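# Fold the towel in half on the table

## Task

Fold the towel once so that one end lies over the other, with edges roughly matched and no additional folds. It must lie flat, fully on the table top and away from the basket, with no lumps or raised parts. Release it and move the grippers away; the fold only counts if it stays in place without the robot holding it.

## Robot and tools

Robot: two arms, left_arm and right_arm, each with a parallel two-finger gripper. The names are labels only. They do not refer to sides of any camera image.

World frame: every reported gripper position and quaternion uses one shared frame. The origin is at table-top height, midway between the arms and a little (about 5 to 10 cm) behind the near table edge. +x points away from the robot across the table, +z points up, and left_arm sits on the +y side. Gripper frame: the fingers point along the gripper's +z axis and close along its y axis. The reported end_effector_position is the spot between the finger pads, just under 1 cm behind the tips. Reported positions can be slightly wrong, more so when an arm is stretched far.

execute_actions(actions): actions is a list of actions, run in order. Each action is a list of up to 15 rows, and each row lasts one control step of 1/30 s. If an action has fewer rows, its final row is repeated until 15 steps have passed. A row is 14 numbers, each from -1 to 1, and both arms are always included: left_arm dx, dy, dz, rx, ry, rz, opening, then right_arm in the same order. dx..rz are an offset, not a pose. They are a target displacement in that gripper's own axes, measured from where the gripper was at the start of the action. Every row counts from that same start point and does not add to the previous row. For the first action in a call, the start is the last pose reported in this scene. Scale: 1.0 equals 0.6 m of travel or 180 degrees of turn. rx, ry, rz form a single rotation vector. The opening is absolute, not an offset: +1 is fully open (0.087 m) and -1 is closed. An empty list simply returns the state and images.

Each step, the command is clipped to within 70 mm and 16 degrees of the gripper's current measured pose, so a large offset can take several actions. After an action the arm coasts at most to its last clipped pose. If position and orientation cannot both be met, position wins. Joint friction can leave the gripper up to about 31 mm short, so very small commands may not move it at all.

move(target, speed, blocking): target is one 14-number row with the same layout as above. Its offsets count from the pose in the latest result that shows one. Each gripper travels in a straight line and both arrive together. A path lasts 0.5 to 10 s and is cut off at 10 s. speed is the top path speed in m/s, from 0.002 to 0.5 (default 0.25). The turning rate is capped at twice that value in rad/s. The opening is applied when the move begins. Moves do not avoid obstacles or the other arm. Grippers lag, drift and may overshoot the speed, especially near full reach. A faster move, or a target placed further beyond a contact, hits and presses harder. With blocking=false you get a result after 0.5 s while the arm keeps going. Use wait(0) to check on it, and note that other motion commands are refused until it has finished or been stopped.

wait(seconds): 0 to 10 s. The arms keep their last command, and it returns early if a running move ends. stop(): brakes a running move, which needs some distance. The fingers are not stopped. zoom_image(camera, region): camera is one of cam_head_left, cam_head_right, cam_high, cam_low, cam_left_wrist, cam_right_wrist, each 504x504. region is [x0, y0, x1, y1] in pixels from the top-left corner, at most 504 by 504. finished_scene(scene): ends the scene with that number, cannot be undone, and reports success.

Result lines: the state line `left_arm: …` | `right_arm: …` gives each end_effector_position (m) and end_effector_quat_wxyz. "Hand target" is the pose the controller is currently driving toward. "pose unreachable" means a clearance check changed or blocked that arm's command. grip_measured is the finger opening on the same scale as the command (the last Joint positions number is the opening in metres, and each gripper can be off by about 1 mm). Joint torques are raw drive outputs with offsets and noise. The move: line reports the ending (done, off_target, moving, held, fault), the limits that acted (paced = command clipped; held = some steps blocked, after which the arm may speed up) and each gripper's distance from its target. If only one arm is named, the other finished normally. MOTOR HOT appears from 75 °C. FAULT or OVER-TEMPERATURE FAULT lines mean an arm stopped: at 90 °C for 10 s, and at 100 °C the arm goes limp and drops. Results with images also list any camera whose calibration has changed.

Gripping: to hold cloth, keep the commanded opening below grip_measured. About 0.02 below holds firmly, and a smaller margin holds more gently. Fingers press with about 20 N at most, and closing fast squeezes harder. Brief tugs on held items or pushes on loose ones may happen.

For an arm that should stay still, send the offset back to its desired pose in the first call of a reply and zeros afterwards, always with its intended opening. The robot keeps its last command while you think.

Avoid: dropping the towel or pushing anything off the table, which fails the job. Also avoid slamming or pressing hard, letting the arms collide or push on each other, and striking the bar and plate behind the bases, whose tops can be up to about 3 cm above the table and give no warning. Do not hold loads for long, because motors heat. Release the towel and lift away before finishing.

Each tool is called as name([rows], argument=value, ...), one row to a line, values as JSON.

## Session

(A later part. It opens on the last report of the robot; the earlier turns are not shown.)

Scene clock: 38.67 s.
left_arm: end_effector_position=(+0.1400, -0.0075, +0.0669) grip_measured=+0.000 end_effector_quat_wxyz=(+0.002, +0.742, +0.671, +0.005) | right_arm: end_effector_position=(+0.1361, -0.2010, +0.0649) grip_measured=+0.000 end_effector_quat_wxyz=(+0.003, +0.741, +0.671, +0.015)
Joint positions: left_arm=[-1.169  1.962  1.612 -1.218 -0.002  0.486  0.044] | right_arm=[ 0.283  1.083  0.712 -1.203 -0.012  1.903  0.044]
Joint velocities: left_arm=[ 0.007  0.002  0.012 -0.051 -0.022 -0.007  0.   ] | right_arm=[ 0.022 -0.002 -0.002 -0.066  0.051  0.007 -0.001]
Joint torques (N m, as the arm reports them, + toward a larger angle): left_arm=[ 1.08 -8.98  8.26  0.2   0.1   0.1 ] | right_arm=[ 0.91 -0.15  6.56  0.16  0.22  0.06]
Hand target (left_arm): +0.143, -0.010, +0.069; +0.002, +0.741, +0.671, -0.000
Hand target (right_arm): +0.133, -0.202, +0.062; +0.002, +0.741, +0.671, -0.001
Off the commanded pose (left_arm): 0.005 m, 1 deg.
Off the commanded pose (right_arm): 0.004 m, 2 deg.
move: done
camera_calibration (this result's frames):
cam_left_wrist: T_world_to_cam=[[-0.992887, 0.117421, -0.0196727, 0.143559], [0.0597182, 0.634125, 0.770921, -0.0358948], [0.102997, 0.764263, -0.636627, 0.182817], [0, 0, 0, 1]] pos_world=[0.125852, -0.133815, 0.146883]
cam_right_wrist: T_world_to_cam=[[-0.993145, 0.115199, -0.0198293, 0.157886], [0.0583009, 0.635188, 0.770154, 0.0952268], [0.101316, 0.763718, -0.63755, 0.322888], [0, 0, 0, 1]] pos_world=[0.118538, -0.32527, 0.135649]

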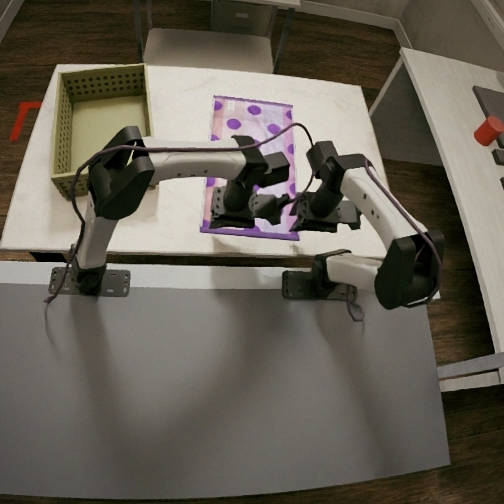

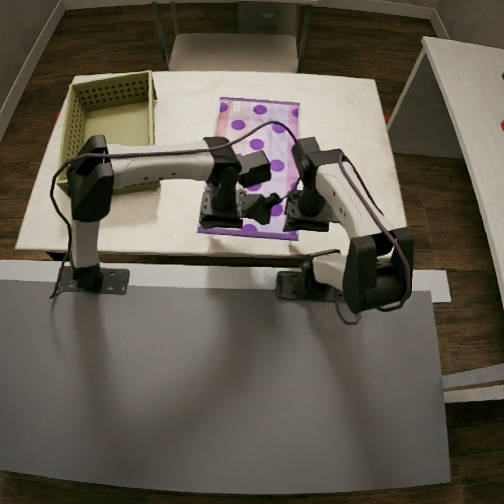

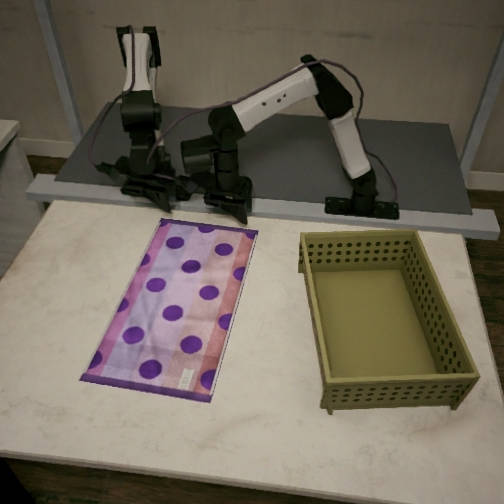

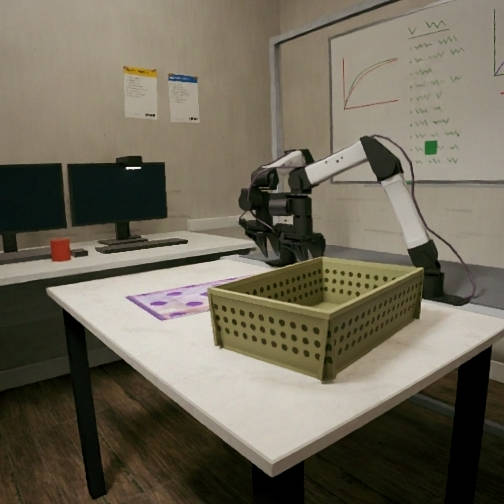

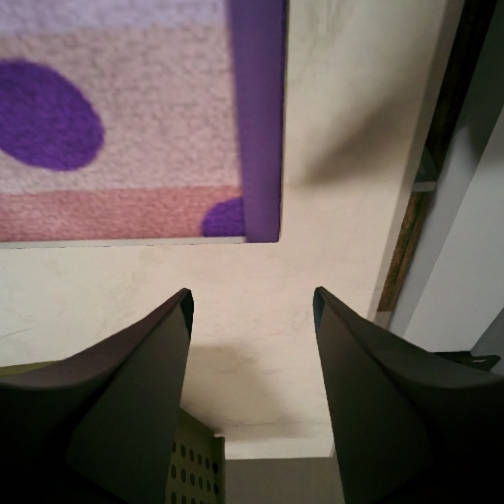

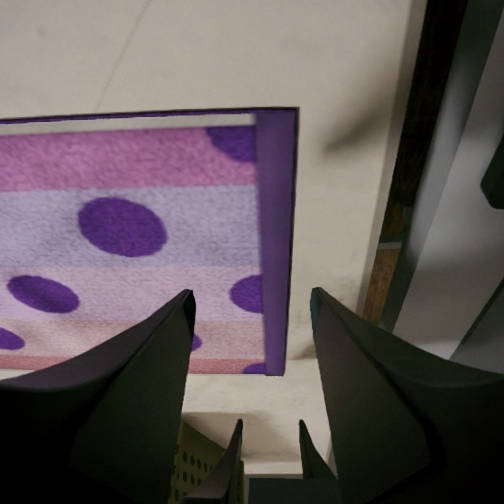

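move(target=[0,0,0.11,0,-0.08,0,0,0,-0.01,0.12,0,0,0,0], speed=0.05)

execute_actions([
  [[0,0,0.025,0,0,0,-0.3,0,0,0.025,0,0,0,-0.3],[0,0,0.025,0,0,0,-0.5,0,0,0.025,0,0,0,-0.5]],
  [[0,0,0.025,0,0,0,-0.75,0,0,0.025,0,0,0,-0.75]],
  [[0,0,0.02,0,0,0,-1,0,0,0.02,0,0,0,-1]],
])

move(target=[-0.035,0,-0.145,0,0,0,-1,0,0,-0.15,0,0,0,-1], speed=0.1)

Scene clock: 42.10 s.
left_arm: end_effector_position=(+0.1406, -0.0078, +0.0184) grip_measured=+0.000 end_effector_quat_wxyz=(+0.087, +0.736, +0.666, -0.078) | right_arm: end_effector_position=(+0.1323, -0.2020, +0.0059) grip_measured=+0.000 end_effector_quat_wxyz=(+0.004, +0.742, +0.670, +0.017)
Joint positions: left_arm=[-1.118  1.804  1.217 -0.768  0.105  0.524  0.044] | right_arm=[ 0.284  1.125  0.491 -0.935 -0.013  1.907  0.044]
Joint velocities: left_arm=[ 0.007 -0.012 -0.012  0.022  0.051  0.051 -0.   ] | right_arm=[ 0.002 -0.007  0.022 -0.007 -0.007 -0.007  0.001]
Joint torques (N m, as the arm reports them, + toward a larger angle): left_arm=[ 1.27 -6.95  2.93  1.47  0.16  0.13] | right_arm=[1.15 0.7  3.1  0.8  0.07 0.08]
Hand target (left_arm): +0.141, -0.007, +0.002; +0.086, +0.737, +0.665, -0.087
Hand target (right_arm): +0.131, -0.200, -0.006; +0.003, +0.741, +0.672, +0.015
Off the commanded pose (left_arm): 0.017 m, 1 deg.
Off the commanded pose (right_arm): 0.013 m, 0 deg.
move: off_target (left_arm, right_arm)
camera_calibration (this result's frames):
cam_left_wrist: T_world_to_cam=[[-0.993047, 0.111093, -0.038941, 0.143516], [0.0656009, 0.796901, 0.600538, 0.00526389], [0.0977479, 0.593808, -0.798647, 0.154506], [0, 0, 0, 1]] pos_world=[0.12707, -0.111886, 0.125824]
cam_right_wrist: T_world_to_cam=[[-0.992611, 0.118986, -0.023785, 0.153731], [0.057449, 0.633498, 0.771609, 0.141266], [0.106878, 0.764541, -0.635652, 0.285851], [0, 0, 0, 1]] pos_world=[0.113928, -0.326328, 0.0763562]

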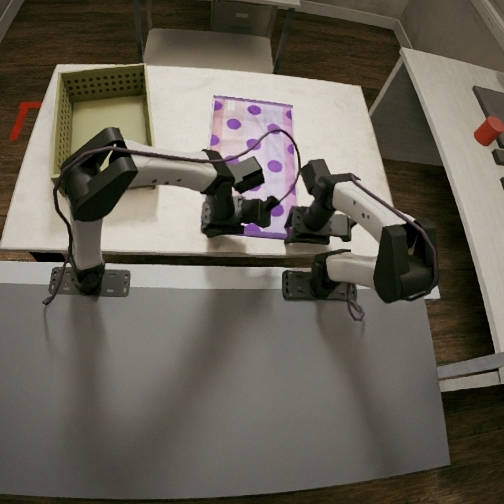

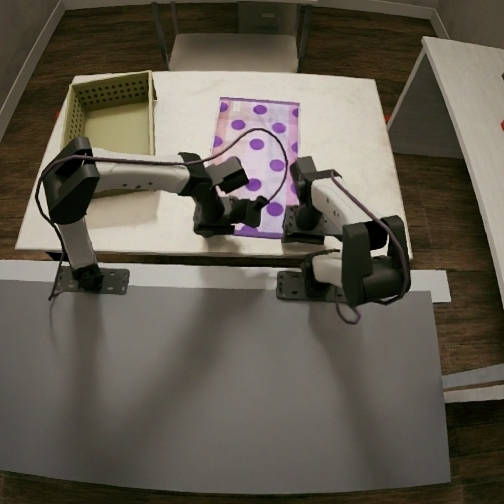

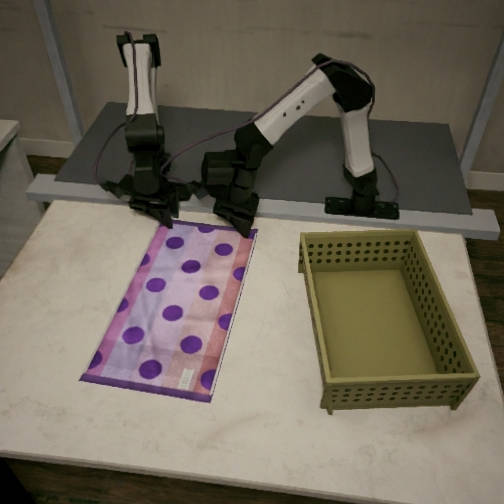

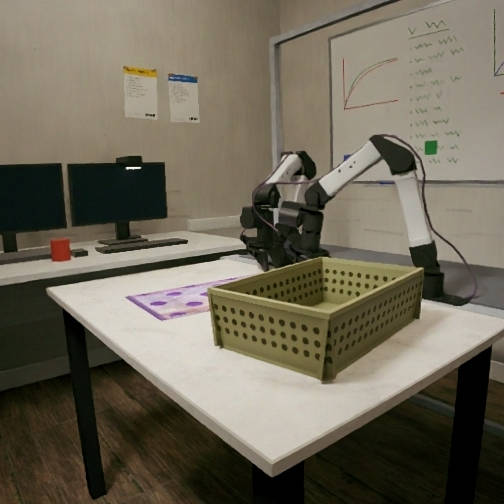

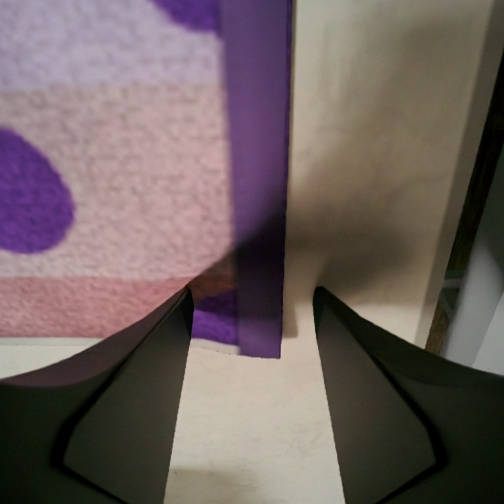

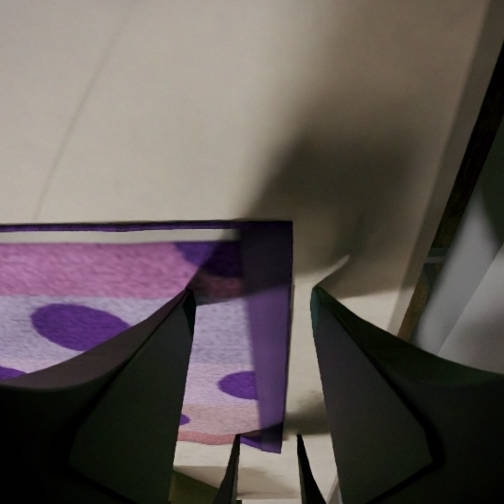

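Scene clock: 43.60 s.
left_arm: end_effector_position=(+0.1507, -0.0161, +0.0197) grip_measured=-0.964 end_effector_quat_wxyz=(+0.114, +0.734, +0.665, -0.069) | right_arm: end_effector_position=(+0.1495, -0.1939, +0.0064) grip_measured=-0.930 end_effector_quat_wxyz=(+0.013, +0.740, +0.669, +0.058)
Joint positions: left_arm=[-1.118  1.804  1.217 -0.721  0.073  0.525  0.002] | right_arm=[ 0.284  1.125  0.479 -0.843 -0.036  1.908  0.003]
Joint velocities: left_arm=[-0.012 -0.017  0.002  0.007 -0.051  0.037 -0.001] | right_arm=[-0.017 -0.002  0.007  0.022  0.007  0.022  0.   ]
Joint torques (N m, as the arm reports them, + toward a larger angle): left_arm=[ 0.09 -6.77  5.12  1.14  0.09 -0.01] | right_arm=[-0.05  0.3   3.52  0.68  0.14 -0.02]
Hand target (left_arm): +0.148, -0.017, +0.008; +0.107, +0.735, +0.666, -0.071
Hand target (right_arm): +0.143, -0.197, -0.005; +0.010, +0.741, +0.670, +0.044
Off the commanded pose (left_arm): 0.012 m, 1 deg.
Off the commanded pose (right_arm): 0.014 m, 2 deg.
camera_calibration (this result's frames):
cam_left_wrist: T_world_to_cam=[[-0.990662, 0.102501, -0.089901, 0.155047], [0.0317172, 0.814558, 0.579215, 0.016222], [0.1326, 0.570955, -0.810202, 0.154105], [0, 0, 0, 1]] pos_world=[0.132651, -0.117093, 0.129399]
cam_right_wrist: T_world_to_cam=[[-0.988623, 0.119754, -0.0910135, 0.169788], [-0.000631517, 0.601777, 0.798664, 0.13705], [0.150413, 0.789635, -0.594855, 0.276268], [0, 0, 0, 1]] pos_world=[0.126389, -0.320957, 0.0703354]

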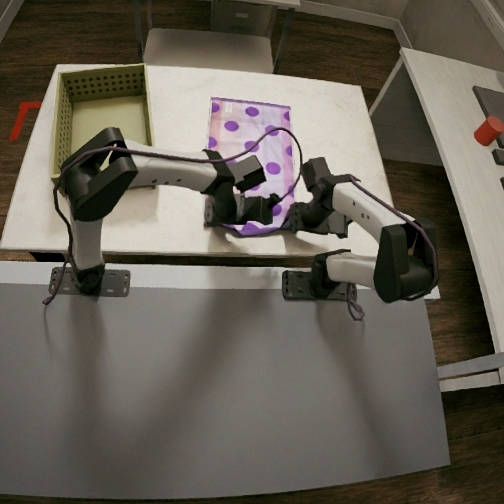

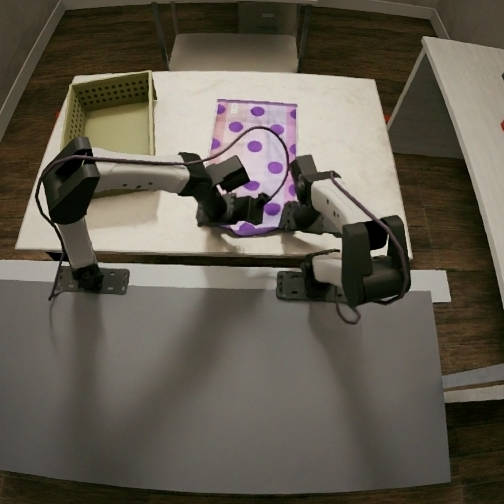

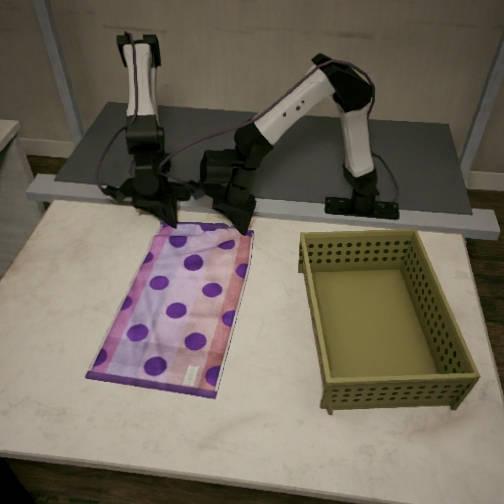

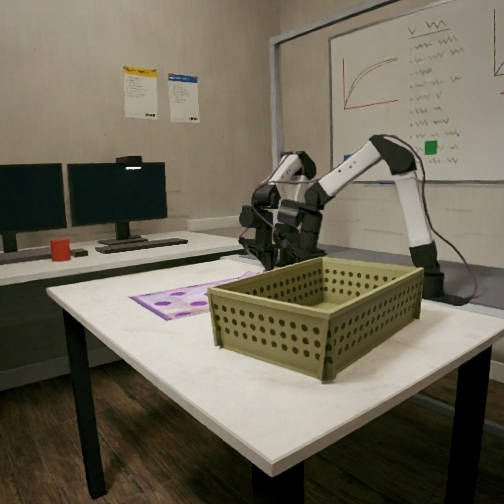

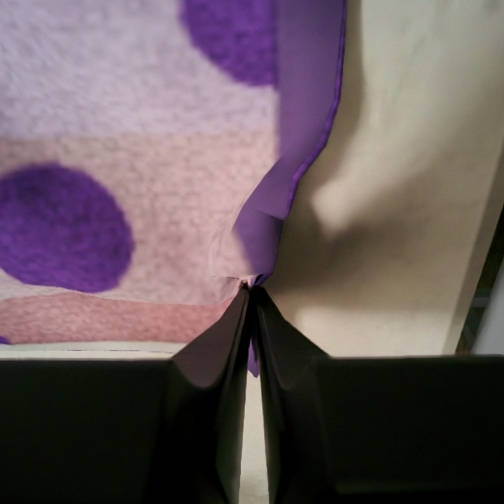

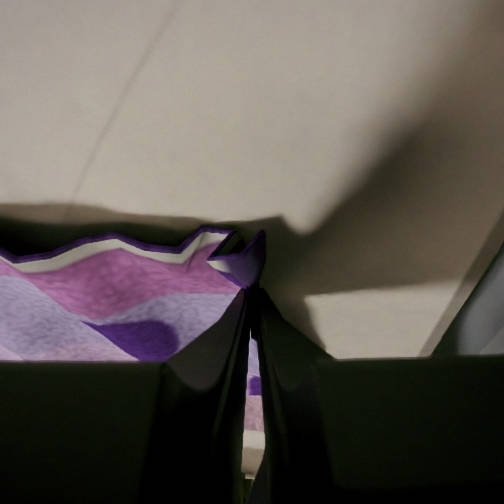

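Scene clock: 45.10 s.
left_arm: end_effector_position=(+0.1443, -0.0091, +0.0972) grip_measured=-0.965 end_effector_quat_wxyz=(+0.102, +0.735, +0.668, -0.066) | right_arm: end_effector_position=(+0.1371, -0.1974, +0.0873) grip_measured=-0.930 end_effector_quat_wxyz=(+0.007, +0.741, +0.670, +0.046)
Joint positions: left_arm=[-1.124  1.736  1.452 -1.05   0.072  0.517  0.002] | right_arm=[ 0.277  1.021  0.763 -1.257 -0.036  1.9    0.003]
Joint velocities: left_arm=[-0.012 -0.007 -0.002  0.037  0.022  0.022 -0.   ] | right_arm=[-0.002  0.007  0.002  0.037 -0.007 -0.007 -0.001]
Joint torques (N m, as the arm reports them, + toward a larger angle): left_arm=[-0.34 -9.28  8.42  0.66 -0.01 -0.1 ] | right_arm=[-1.23 -3.09  8.5   0.27  0.04 -0.13]
Hand target (left_arm): +0.143, -0.013, +0.109; +0.114, +0.734, +0.665, -0.069
Hand target (right_arm): +0.140, -0.199, +0.095; +0.013, +0.741, +0.669, +0.058
Off the commanded pose (left_arm): 0.013 m, 2 deg.
Off the commanded pose (right_arm): 0.009 m, 1 deg.
move: off_target (left_arm)
camera_calibration (this result's frames):
cam_left_wrist: T_world_to_cam=[[-0.991883, 0.102454, -0.0753028, 0.153746], [0.0373906, 0.80107, 0.597401, -0.0368885], [0.121529, 0.589737, -0.798399, 0.214342], [0, 0, 0, 1]] pos_world=[0.127829, -0.112607, 0.204745]
cam_right_wrist: T_world_to_cam=[[-0.99071, 0.118597, -0.0665508, 0.163269], [0.0191861, 0.606361, 0.794958, 0.0731334], [0.134634, 0.786296, -0.603003, 0.331227], [0, 0, 0, 1]] pos_world=[0.115754, -0.324151, 0.152459]

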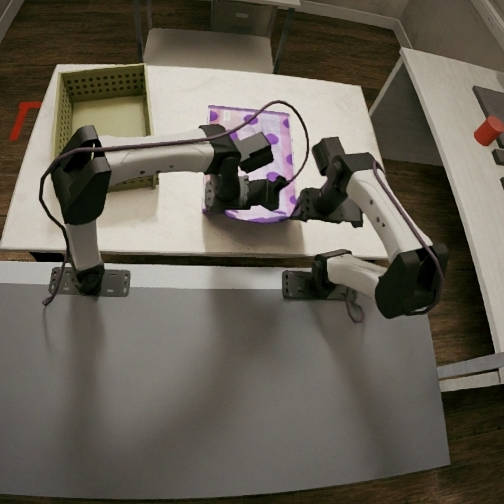

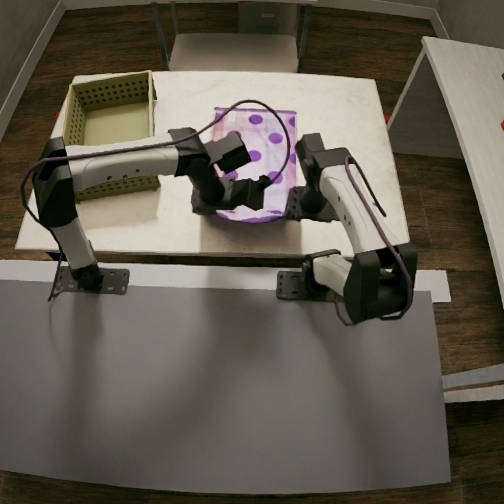

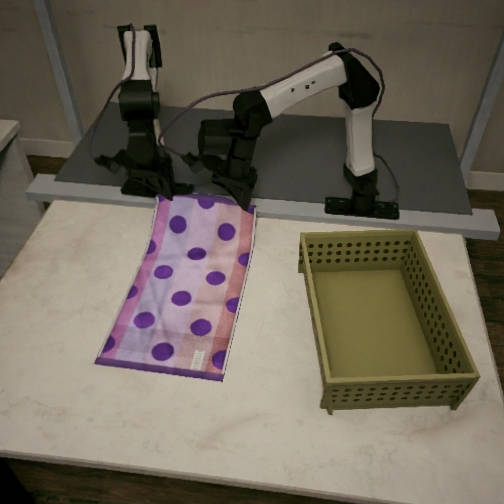

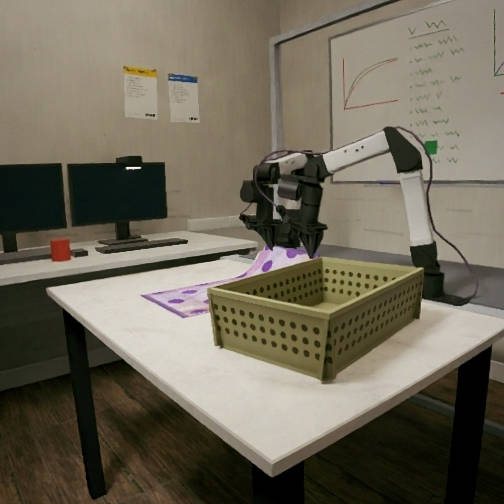

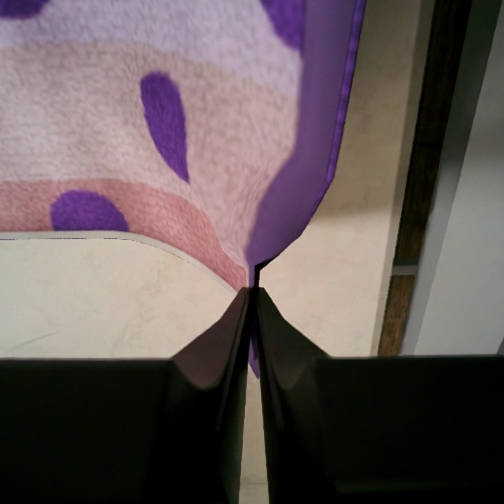

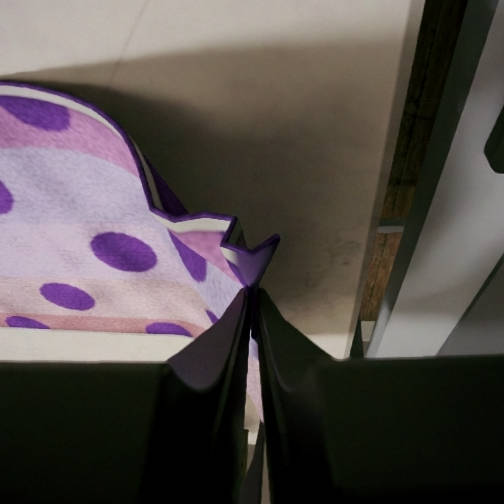

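move(target=[-0.047,0.06,-0.194,0,0,0,-1,0.01,0.065,-0.2,0,0,0,-1], speed=0.12)

move(target=[0.01,0.22,0.03,0,0,0,-1,0,0.22,0.03,0,0,0,-1], speed=0.12)

Scene clock: 47.37 s.
left_arm: end_effector_position=(+0.1694, -0.0097, +0.2169) grip_measured=-0.965 end_effector_quat_wxyz=(+0.108, +0.735, +0.666, -0.063) | right_arm: end_effector_position=(+0.1668, -0.2002, +0.2020) grip_measured=-0.931 end_effector_quat_wxyz=(+0.024, +0.738, +0.670, +0.082)
Joint positions: left_arm=[-1.06   1.884  2.128 -1.571  0.079  0.582  0.002] | right_arm=[ 0.208  1.148  1.274 -1.564 -0.051  1.83   0.003]
Joint velocities: left_arm=[ 0.017 -0.022 -0.017 -0.007 -0.022  0.022  0.001] | right_arm=[-0.022 -0.002  0.007  0.022  0.051  0.007 -0.   ]
Joint torques (N m, as the arm reports them, + toward a larger angle): left_arm=[ 0.98 -7.82  7.79  0.7   0.11  0.05] | right_arm=[-1.21 -3.41  8.06  0.42 -0.06 -0.15]
Hand target (left_arm): +0.171, -0.010, +0.218; +0.107, +0.734, +0.667, -0.066
Hand target (right_arm): +0.167, -0.201, +0.209; +0.027, +0.737, +0.669, +0.094
Off the commanded pose (left_arm): 0.005 m, 1 deg.
Off the commanded pose (right_arm): 0.008 m, 5 deg.
joint sent to its limit (left arm) — the command would take joint 4 (wrist pitch) past its lower limit, so that joint was sent only as far as its limit.
joint sent to its limit (right arm) — the command would take joint 4 (wrist pitch) past its lower limit, so that joint was sent only as far as its limit.
move: off_target (right_arm)
camera_calibration (this result's frames):
cam_left_wrist: T_world_to_cam=[[-0.99072, 0.102709, -0.0890208, 0.190468], [0.0301424, 0.804678, 0.592946, -0.106581], [0.132534, 0.584761, -0.800306, 0.30574], [0, 0, 0, 1]] pos_world=[0.151392, -0.112584, 0.324839]
cam_right_wrist: T_world_to_cam=[[-0.983111, 0.118381, -0.139565, 0.214138], [-0.0438703, 0.587931, 0.80772, -0.0126419], [0.177673, 0.800202, -0.572808, 0.388097], [0, 0, 0, 1]] pos_world=[0.141012, -0.328474, 0.262403]

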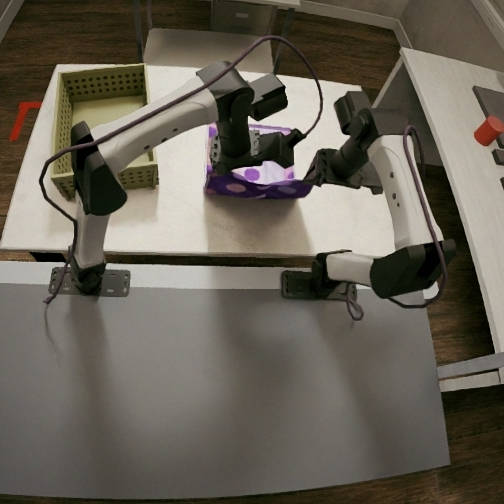

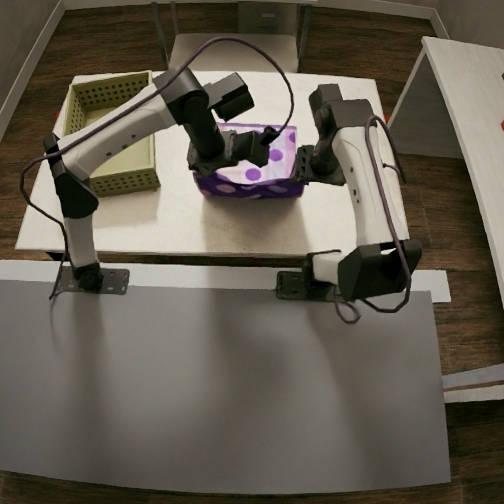

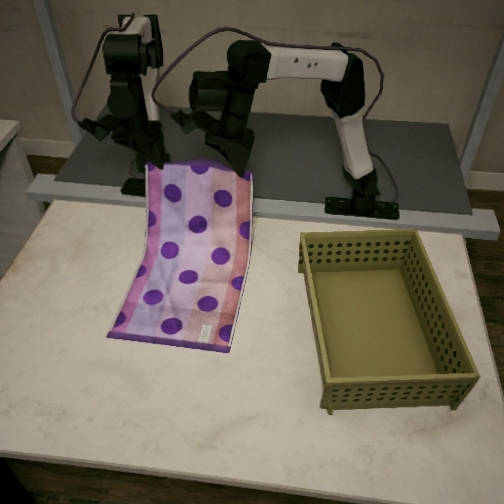

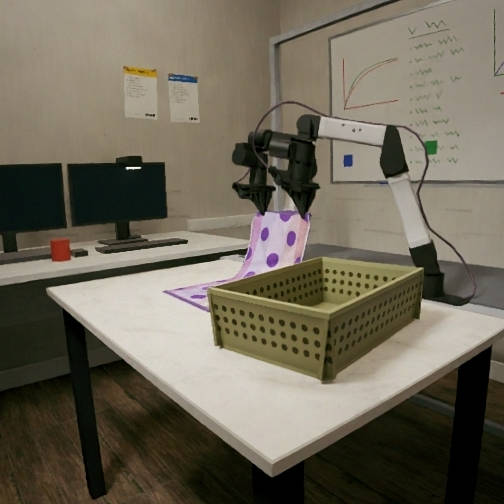

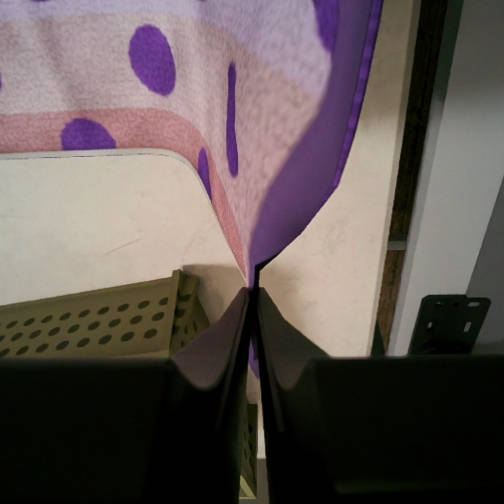

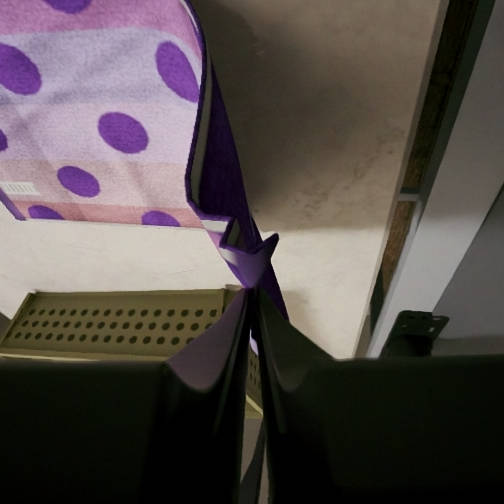

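Scene clock: 48.87 s.
left_arm: end_effector_position=(+0.2988, -0.0180, +0.2049) grip_measured=-0.965 end_effector_quat_wxyz=(+0.159, +0.729, +0.663, -0.055) | right_arm: end_effector_position=(+0.2911, -0.2105, +0.2021) grip_measured=-0.931 end_effector_quat_wxyz=(+0.020, +0.739, +0.670, +0.073)
Joint positions: left_arm=[-0.805  2.181  2.509 -1.579  0.121  0.824  0.002] | right_arm=[ 0.105  1.613  1.632 -1.482 -0.059  1.728  0.003]
Joint velocities: left_arm=[ 0.007  0.007 -0.002 -0.007  0.022  0.066 -0.001] | right_arm=[-0.007  0.017 -0.012 -0.051 -0.022 -0.051 -0.001]
Joint torques (N m, as the arm reports them, + toward a larger angle): left_arm=[  0.53 -10.22   7.88   0.85   0.09   0.05] | right_arm=[-1.15 -6.33  8.34  0.56 -0.05 -0.14]
Hand target (left_arm): +0.301, -0.019, +0.208; +0.165, +0.730, +0.660, -0.058
Hand target (right_arm): +0.299, -0.213, +0.205; +0.024, +0.738, +0.670, +0.083
Off the commanded pose (left_arm): 0.005 m, 6 deg.
Off the commanded pose (right_arm): 0.009 m, 1 deg.
joint sent to its limit (left arm) — the command would take joint 4 (wrist pitch) past its lower limit, so that joint was sent only as far as its limit.
move: off_target (left_arm)
camera_calibration (this result's frames):
cam_left_wrist: T_world_to_cam=[[-0.981249, 0.0830733, -0.173923, 0.332614], [-0.02419, 0.842138, 0.53872, -0.0687479], [0.19122, 0.532825, -0.824337, 0.270306], [0, 0, 0, 1]] pos_world=[0.273026, -0.113762, 0.317708]
cam_right_wrist: T_world_to_cam=[[-0.985544, 0.118353, -0.121223, 0.33452], [-0.0278226, 0.592745, 0.804909, -0.00436948], [0.167117, 0.796647, -0.580884, 0.378232], [0, 0, 0, 1]] pos_world=[0.266354, -0.338318, 0.263777]

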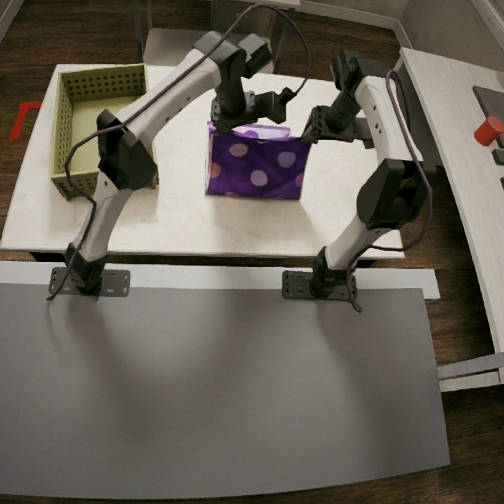

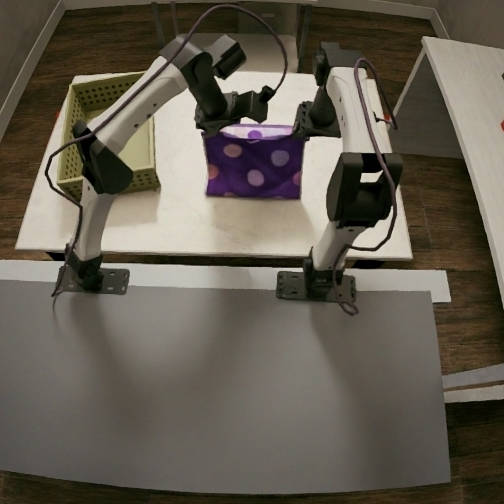

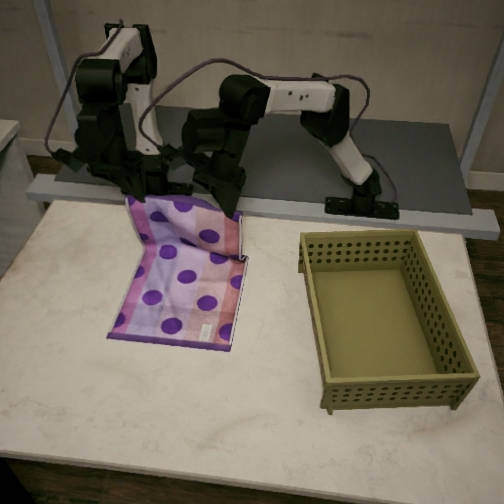

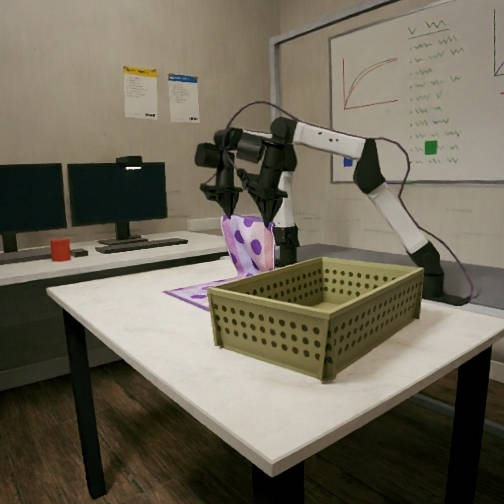

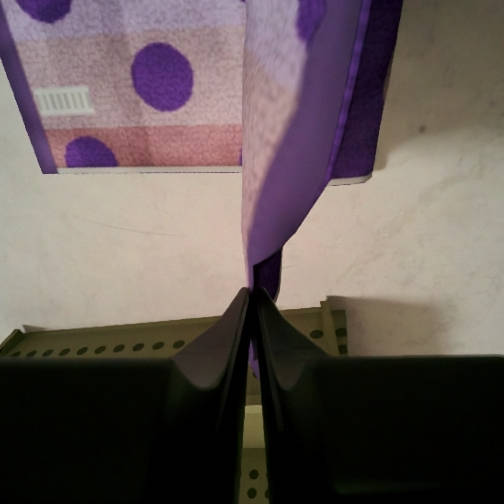

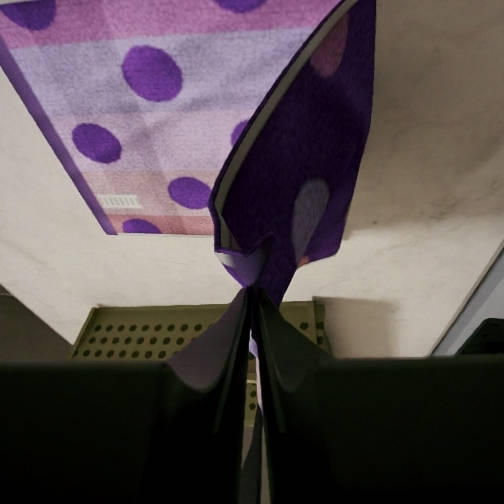

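move(target=[0.027,0.19,0.077,0,0,0,-1,0,0.19,0.092,0,0,0,-1], speed=0.12)

move(target=[0.07,0.115,0.21,0,0,0,-1,-0.013,0.115,0.22,0,0,0,-1], speed=0.1)

Scene clock: 51.67 s.
left_arm: end_effector_position=(+0.4115, -0.0209, +0.1691) grip_measured=-0.965 end_effector_quat_wxyz=(+0.228, +0.722, +0.652, -0.037) | right_arm: end_effector_position=(+0.4068, -0.2143, +0.1617) grip_measured=-0.931 end_effector_quat_wxyz=(+0.018, +0.739, +0.670, +0.069)
Joint positions: left_arm=[-0.646  2.484  2.854 -1.497  0.157  0.973  0.002] | right_arm=[ 0.08   2.063  2.03  -1.442 -0.059  1.702  0.003]
Joint velocities: left_arm=[-0.012  0.007 -0.007 -0.007 -0.007  0.007 -0.001] | right_arm=[ 0.022  0.002 -0.007 -0.037  0.007  0.051 -0.001]
Joint torques (N m, as the arm reports them, + toward a larger angle): left_arm=[  0.69 -12.41   8.14   1.25   0.14   0.04] | right_arm=[ -1.15 -11.52   8.46   0.42  -0.01  -0.14]
Hand target (left_arm): +0.418, -0.024, +0.174; +0.246, +0.721, +0.647, -0.037
Hand target (right_arm): +0.411, -0.219, +0.164; +0.020, +0.739, +0.670, +0.074
Off the commanded pose (left_arm): 0.010 m, 8 deg.
Off the commanded pose (right_arm): 0.006 m, 1 deg.
elbow stopped short (left arm): the move would have taken joint 3 (elbow) straighter than the controller allows; a more bent joint 3 avoids this.
move: off_target (left_arm)
camera_calibration (this result's frames):
cam_left_wrist: T_world_to_cam=[[-0.953324, 0.0572142, -0.29648, 0.445907], [-0.0907092, 0.882265, 0.461931, -0.00309695], [0.288003, 0.467263, -0.835894, 0.181546], [0, 0, 0, 1]] pos_world=[0.372527, -0.10761, 0.285386]
cam_right_wrist: T_world_to_cam=[[-0.986707, 0.11748, -0.112282, 0.442921], [-0.0205585, 0.59514, 0.803359, 0.03145], [0.161202, 0.794988, -0.584814, 0.341167], [0, 0, 0, 1]] pos_world=[0.382683, -0.341975, 0.223986]

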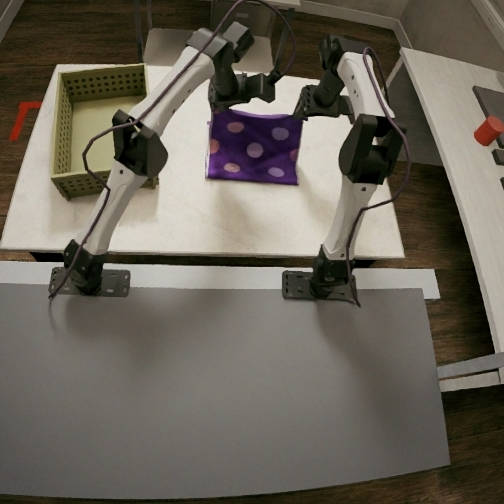

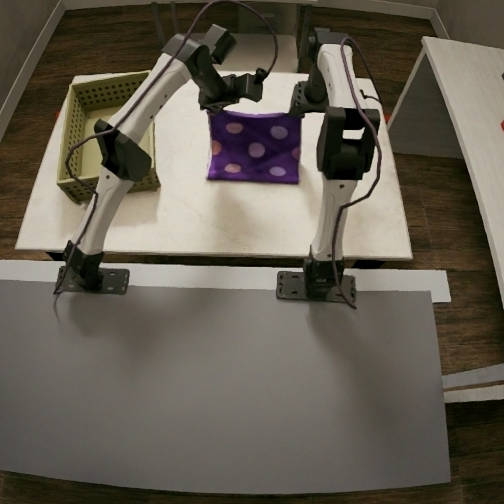

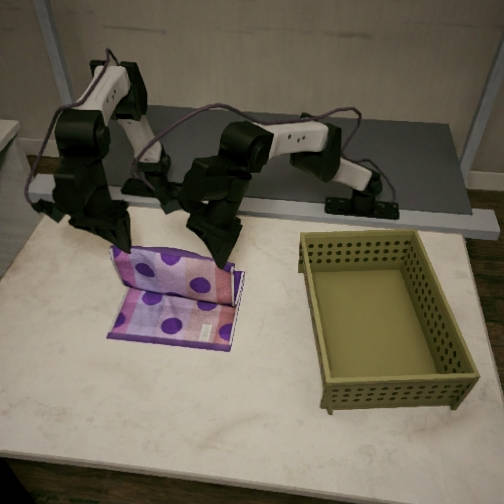

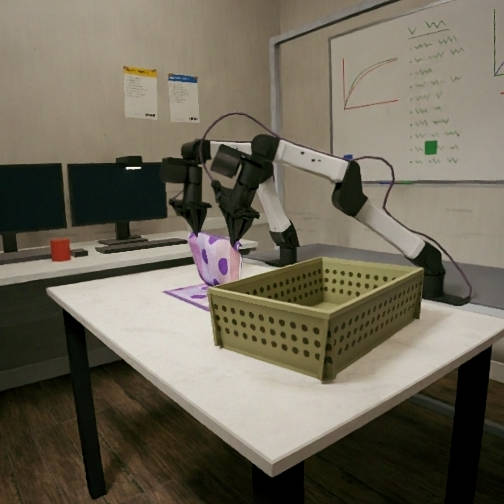

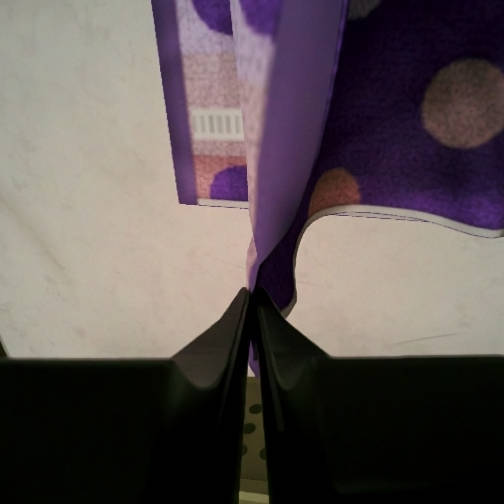

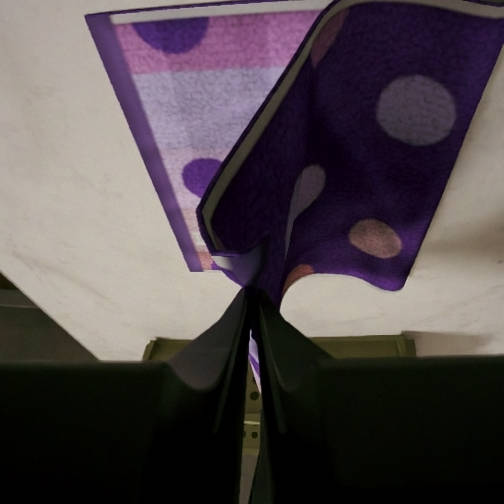

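Scene clock: 53.73 s.
left_arm: end_effector_position=(+0.5065, -0.0305, +0.0539) grip_measured=-0.965 end_effector_quat_wxyz=(+0.262, +0.717, +0.646, -0.024) | right_arm: end_effector_position=(+0.4822, -0.2163, +0.0373) grip_measured=-0.930 end_effector_quat_wxyz=(+0.008, +0.740, +0.670, +0.057)
Joint positions: left_arm=[-0.559  2.755  2.854 -1.167  0.184  1.051  0.002] | right_arm=[ 0.07   2.422  2.121 -1.205 -0.059  1.694  0.003]
Joint velocities: left_arm=[-0.017  0.002 -0.002 -0.037  0.037  0.037  0.   ] | right_arm=[-0.017 -0.012 -0.012 -0.007 -0.081  0.022 -0.001]
Joint torques (N m, as the arm reports them, + toward a larger angle): left_arm=[  0.91 -14.42   8.77   1.33   0.13   0.07] | right_arm=[ -1.02 -14.97   8.57   0.54   0.01  -0.14]
Hand target (left_arm): +0.514, -0.032, +0.062; +0.280, +0.714, +0.641, -0.022
Hand target (right_arm): +0.491, -0.221, +0.040; +0.018, +0.739, +0.670, +0.069
Off the commanded pose (left_arm): 0.011 m, 4 deg.
Off the commanded pose (right_arm): 0.010 m, 2 deg.
elbow stopped short (left arm): the move would have taken joint 3 (elbow) straighter than the controller allows; a more bent joint 3 avoids this.
move: off_target (left_arm)
camera_calibration (this result's frames):
cam_left_wrist: T_world_to_cam=[[-0.932046, 0.0404511, -0.360076, 0.49501], [-0.125464, 0.896245, 0.425446, 0.0872717], [0.339926, 0.441711, -0.830266, 0.0349812], [0, 0, 0, 1]] pos_world=[0.460431, -0.113692, 0.170155]
cam_right_wrist: T_world_to_cam=[[-0.989491, 0.118816, -0.0823987, 0.504122], [0.0047453, 0.596249, 0.802785, 0.122148], [0.144514, 0.793958, -0.590548, 0.265886], [0, 0, 0, 1]] pos_world=[0.459821, -0.343831, 0.100499]

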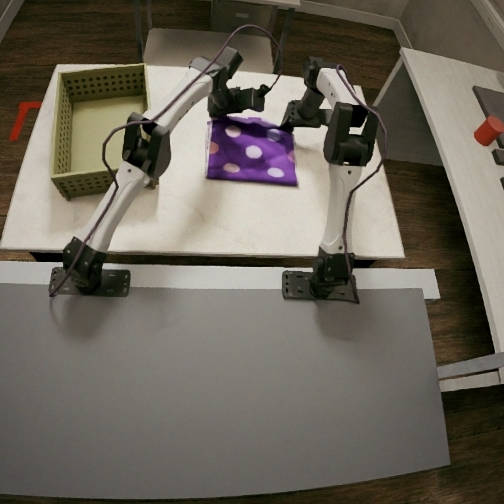

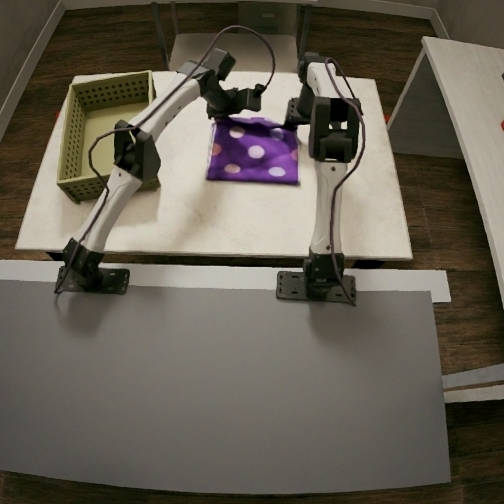

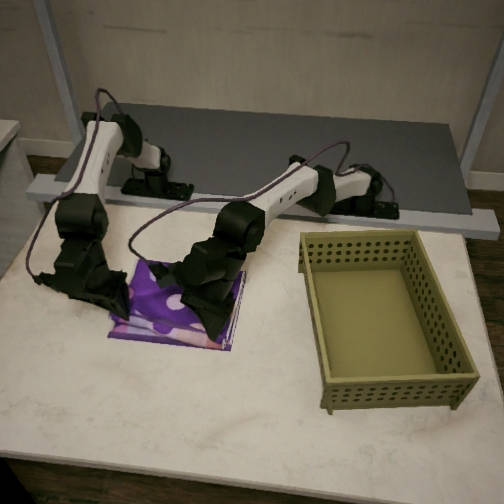

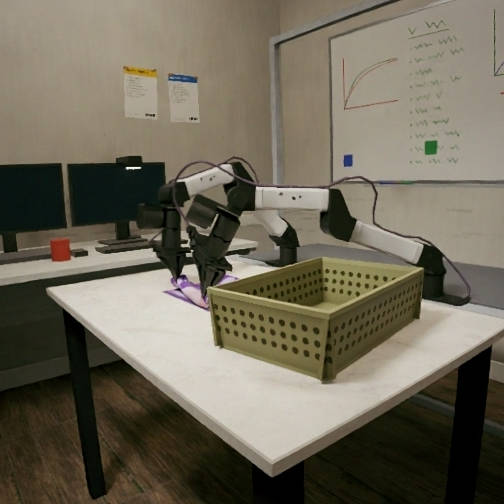

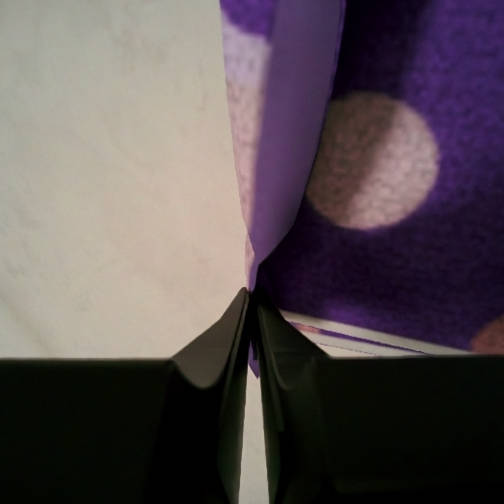

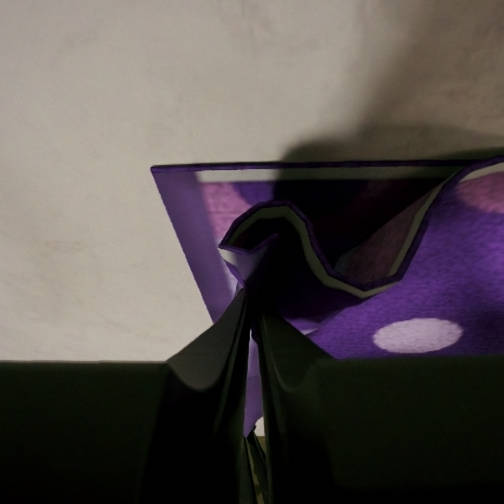

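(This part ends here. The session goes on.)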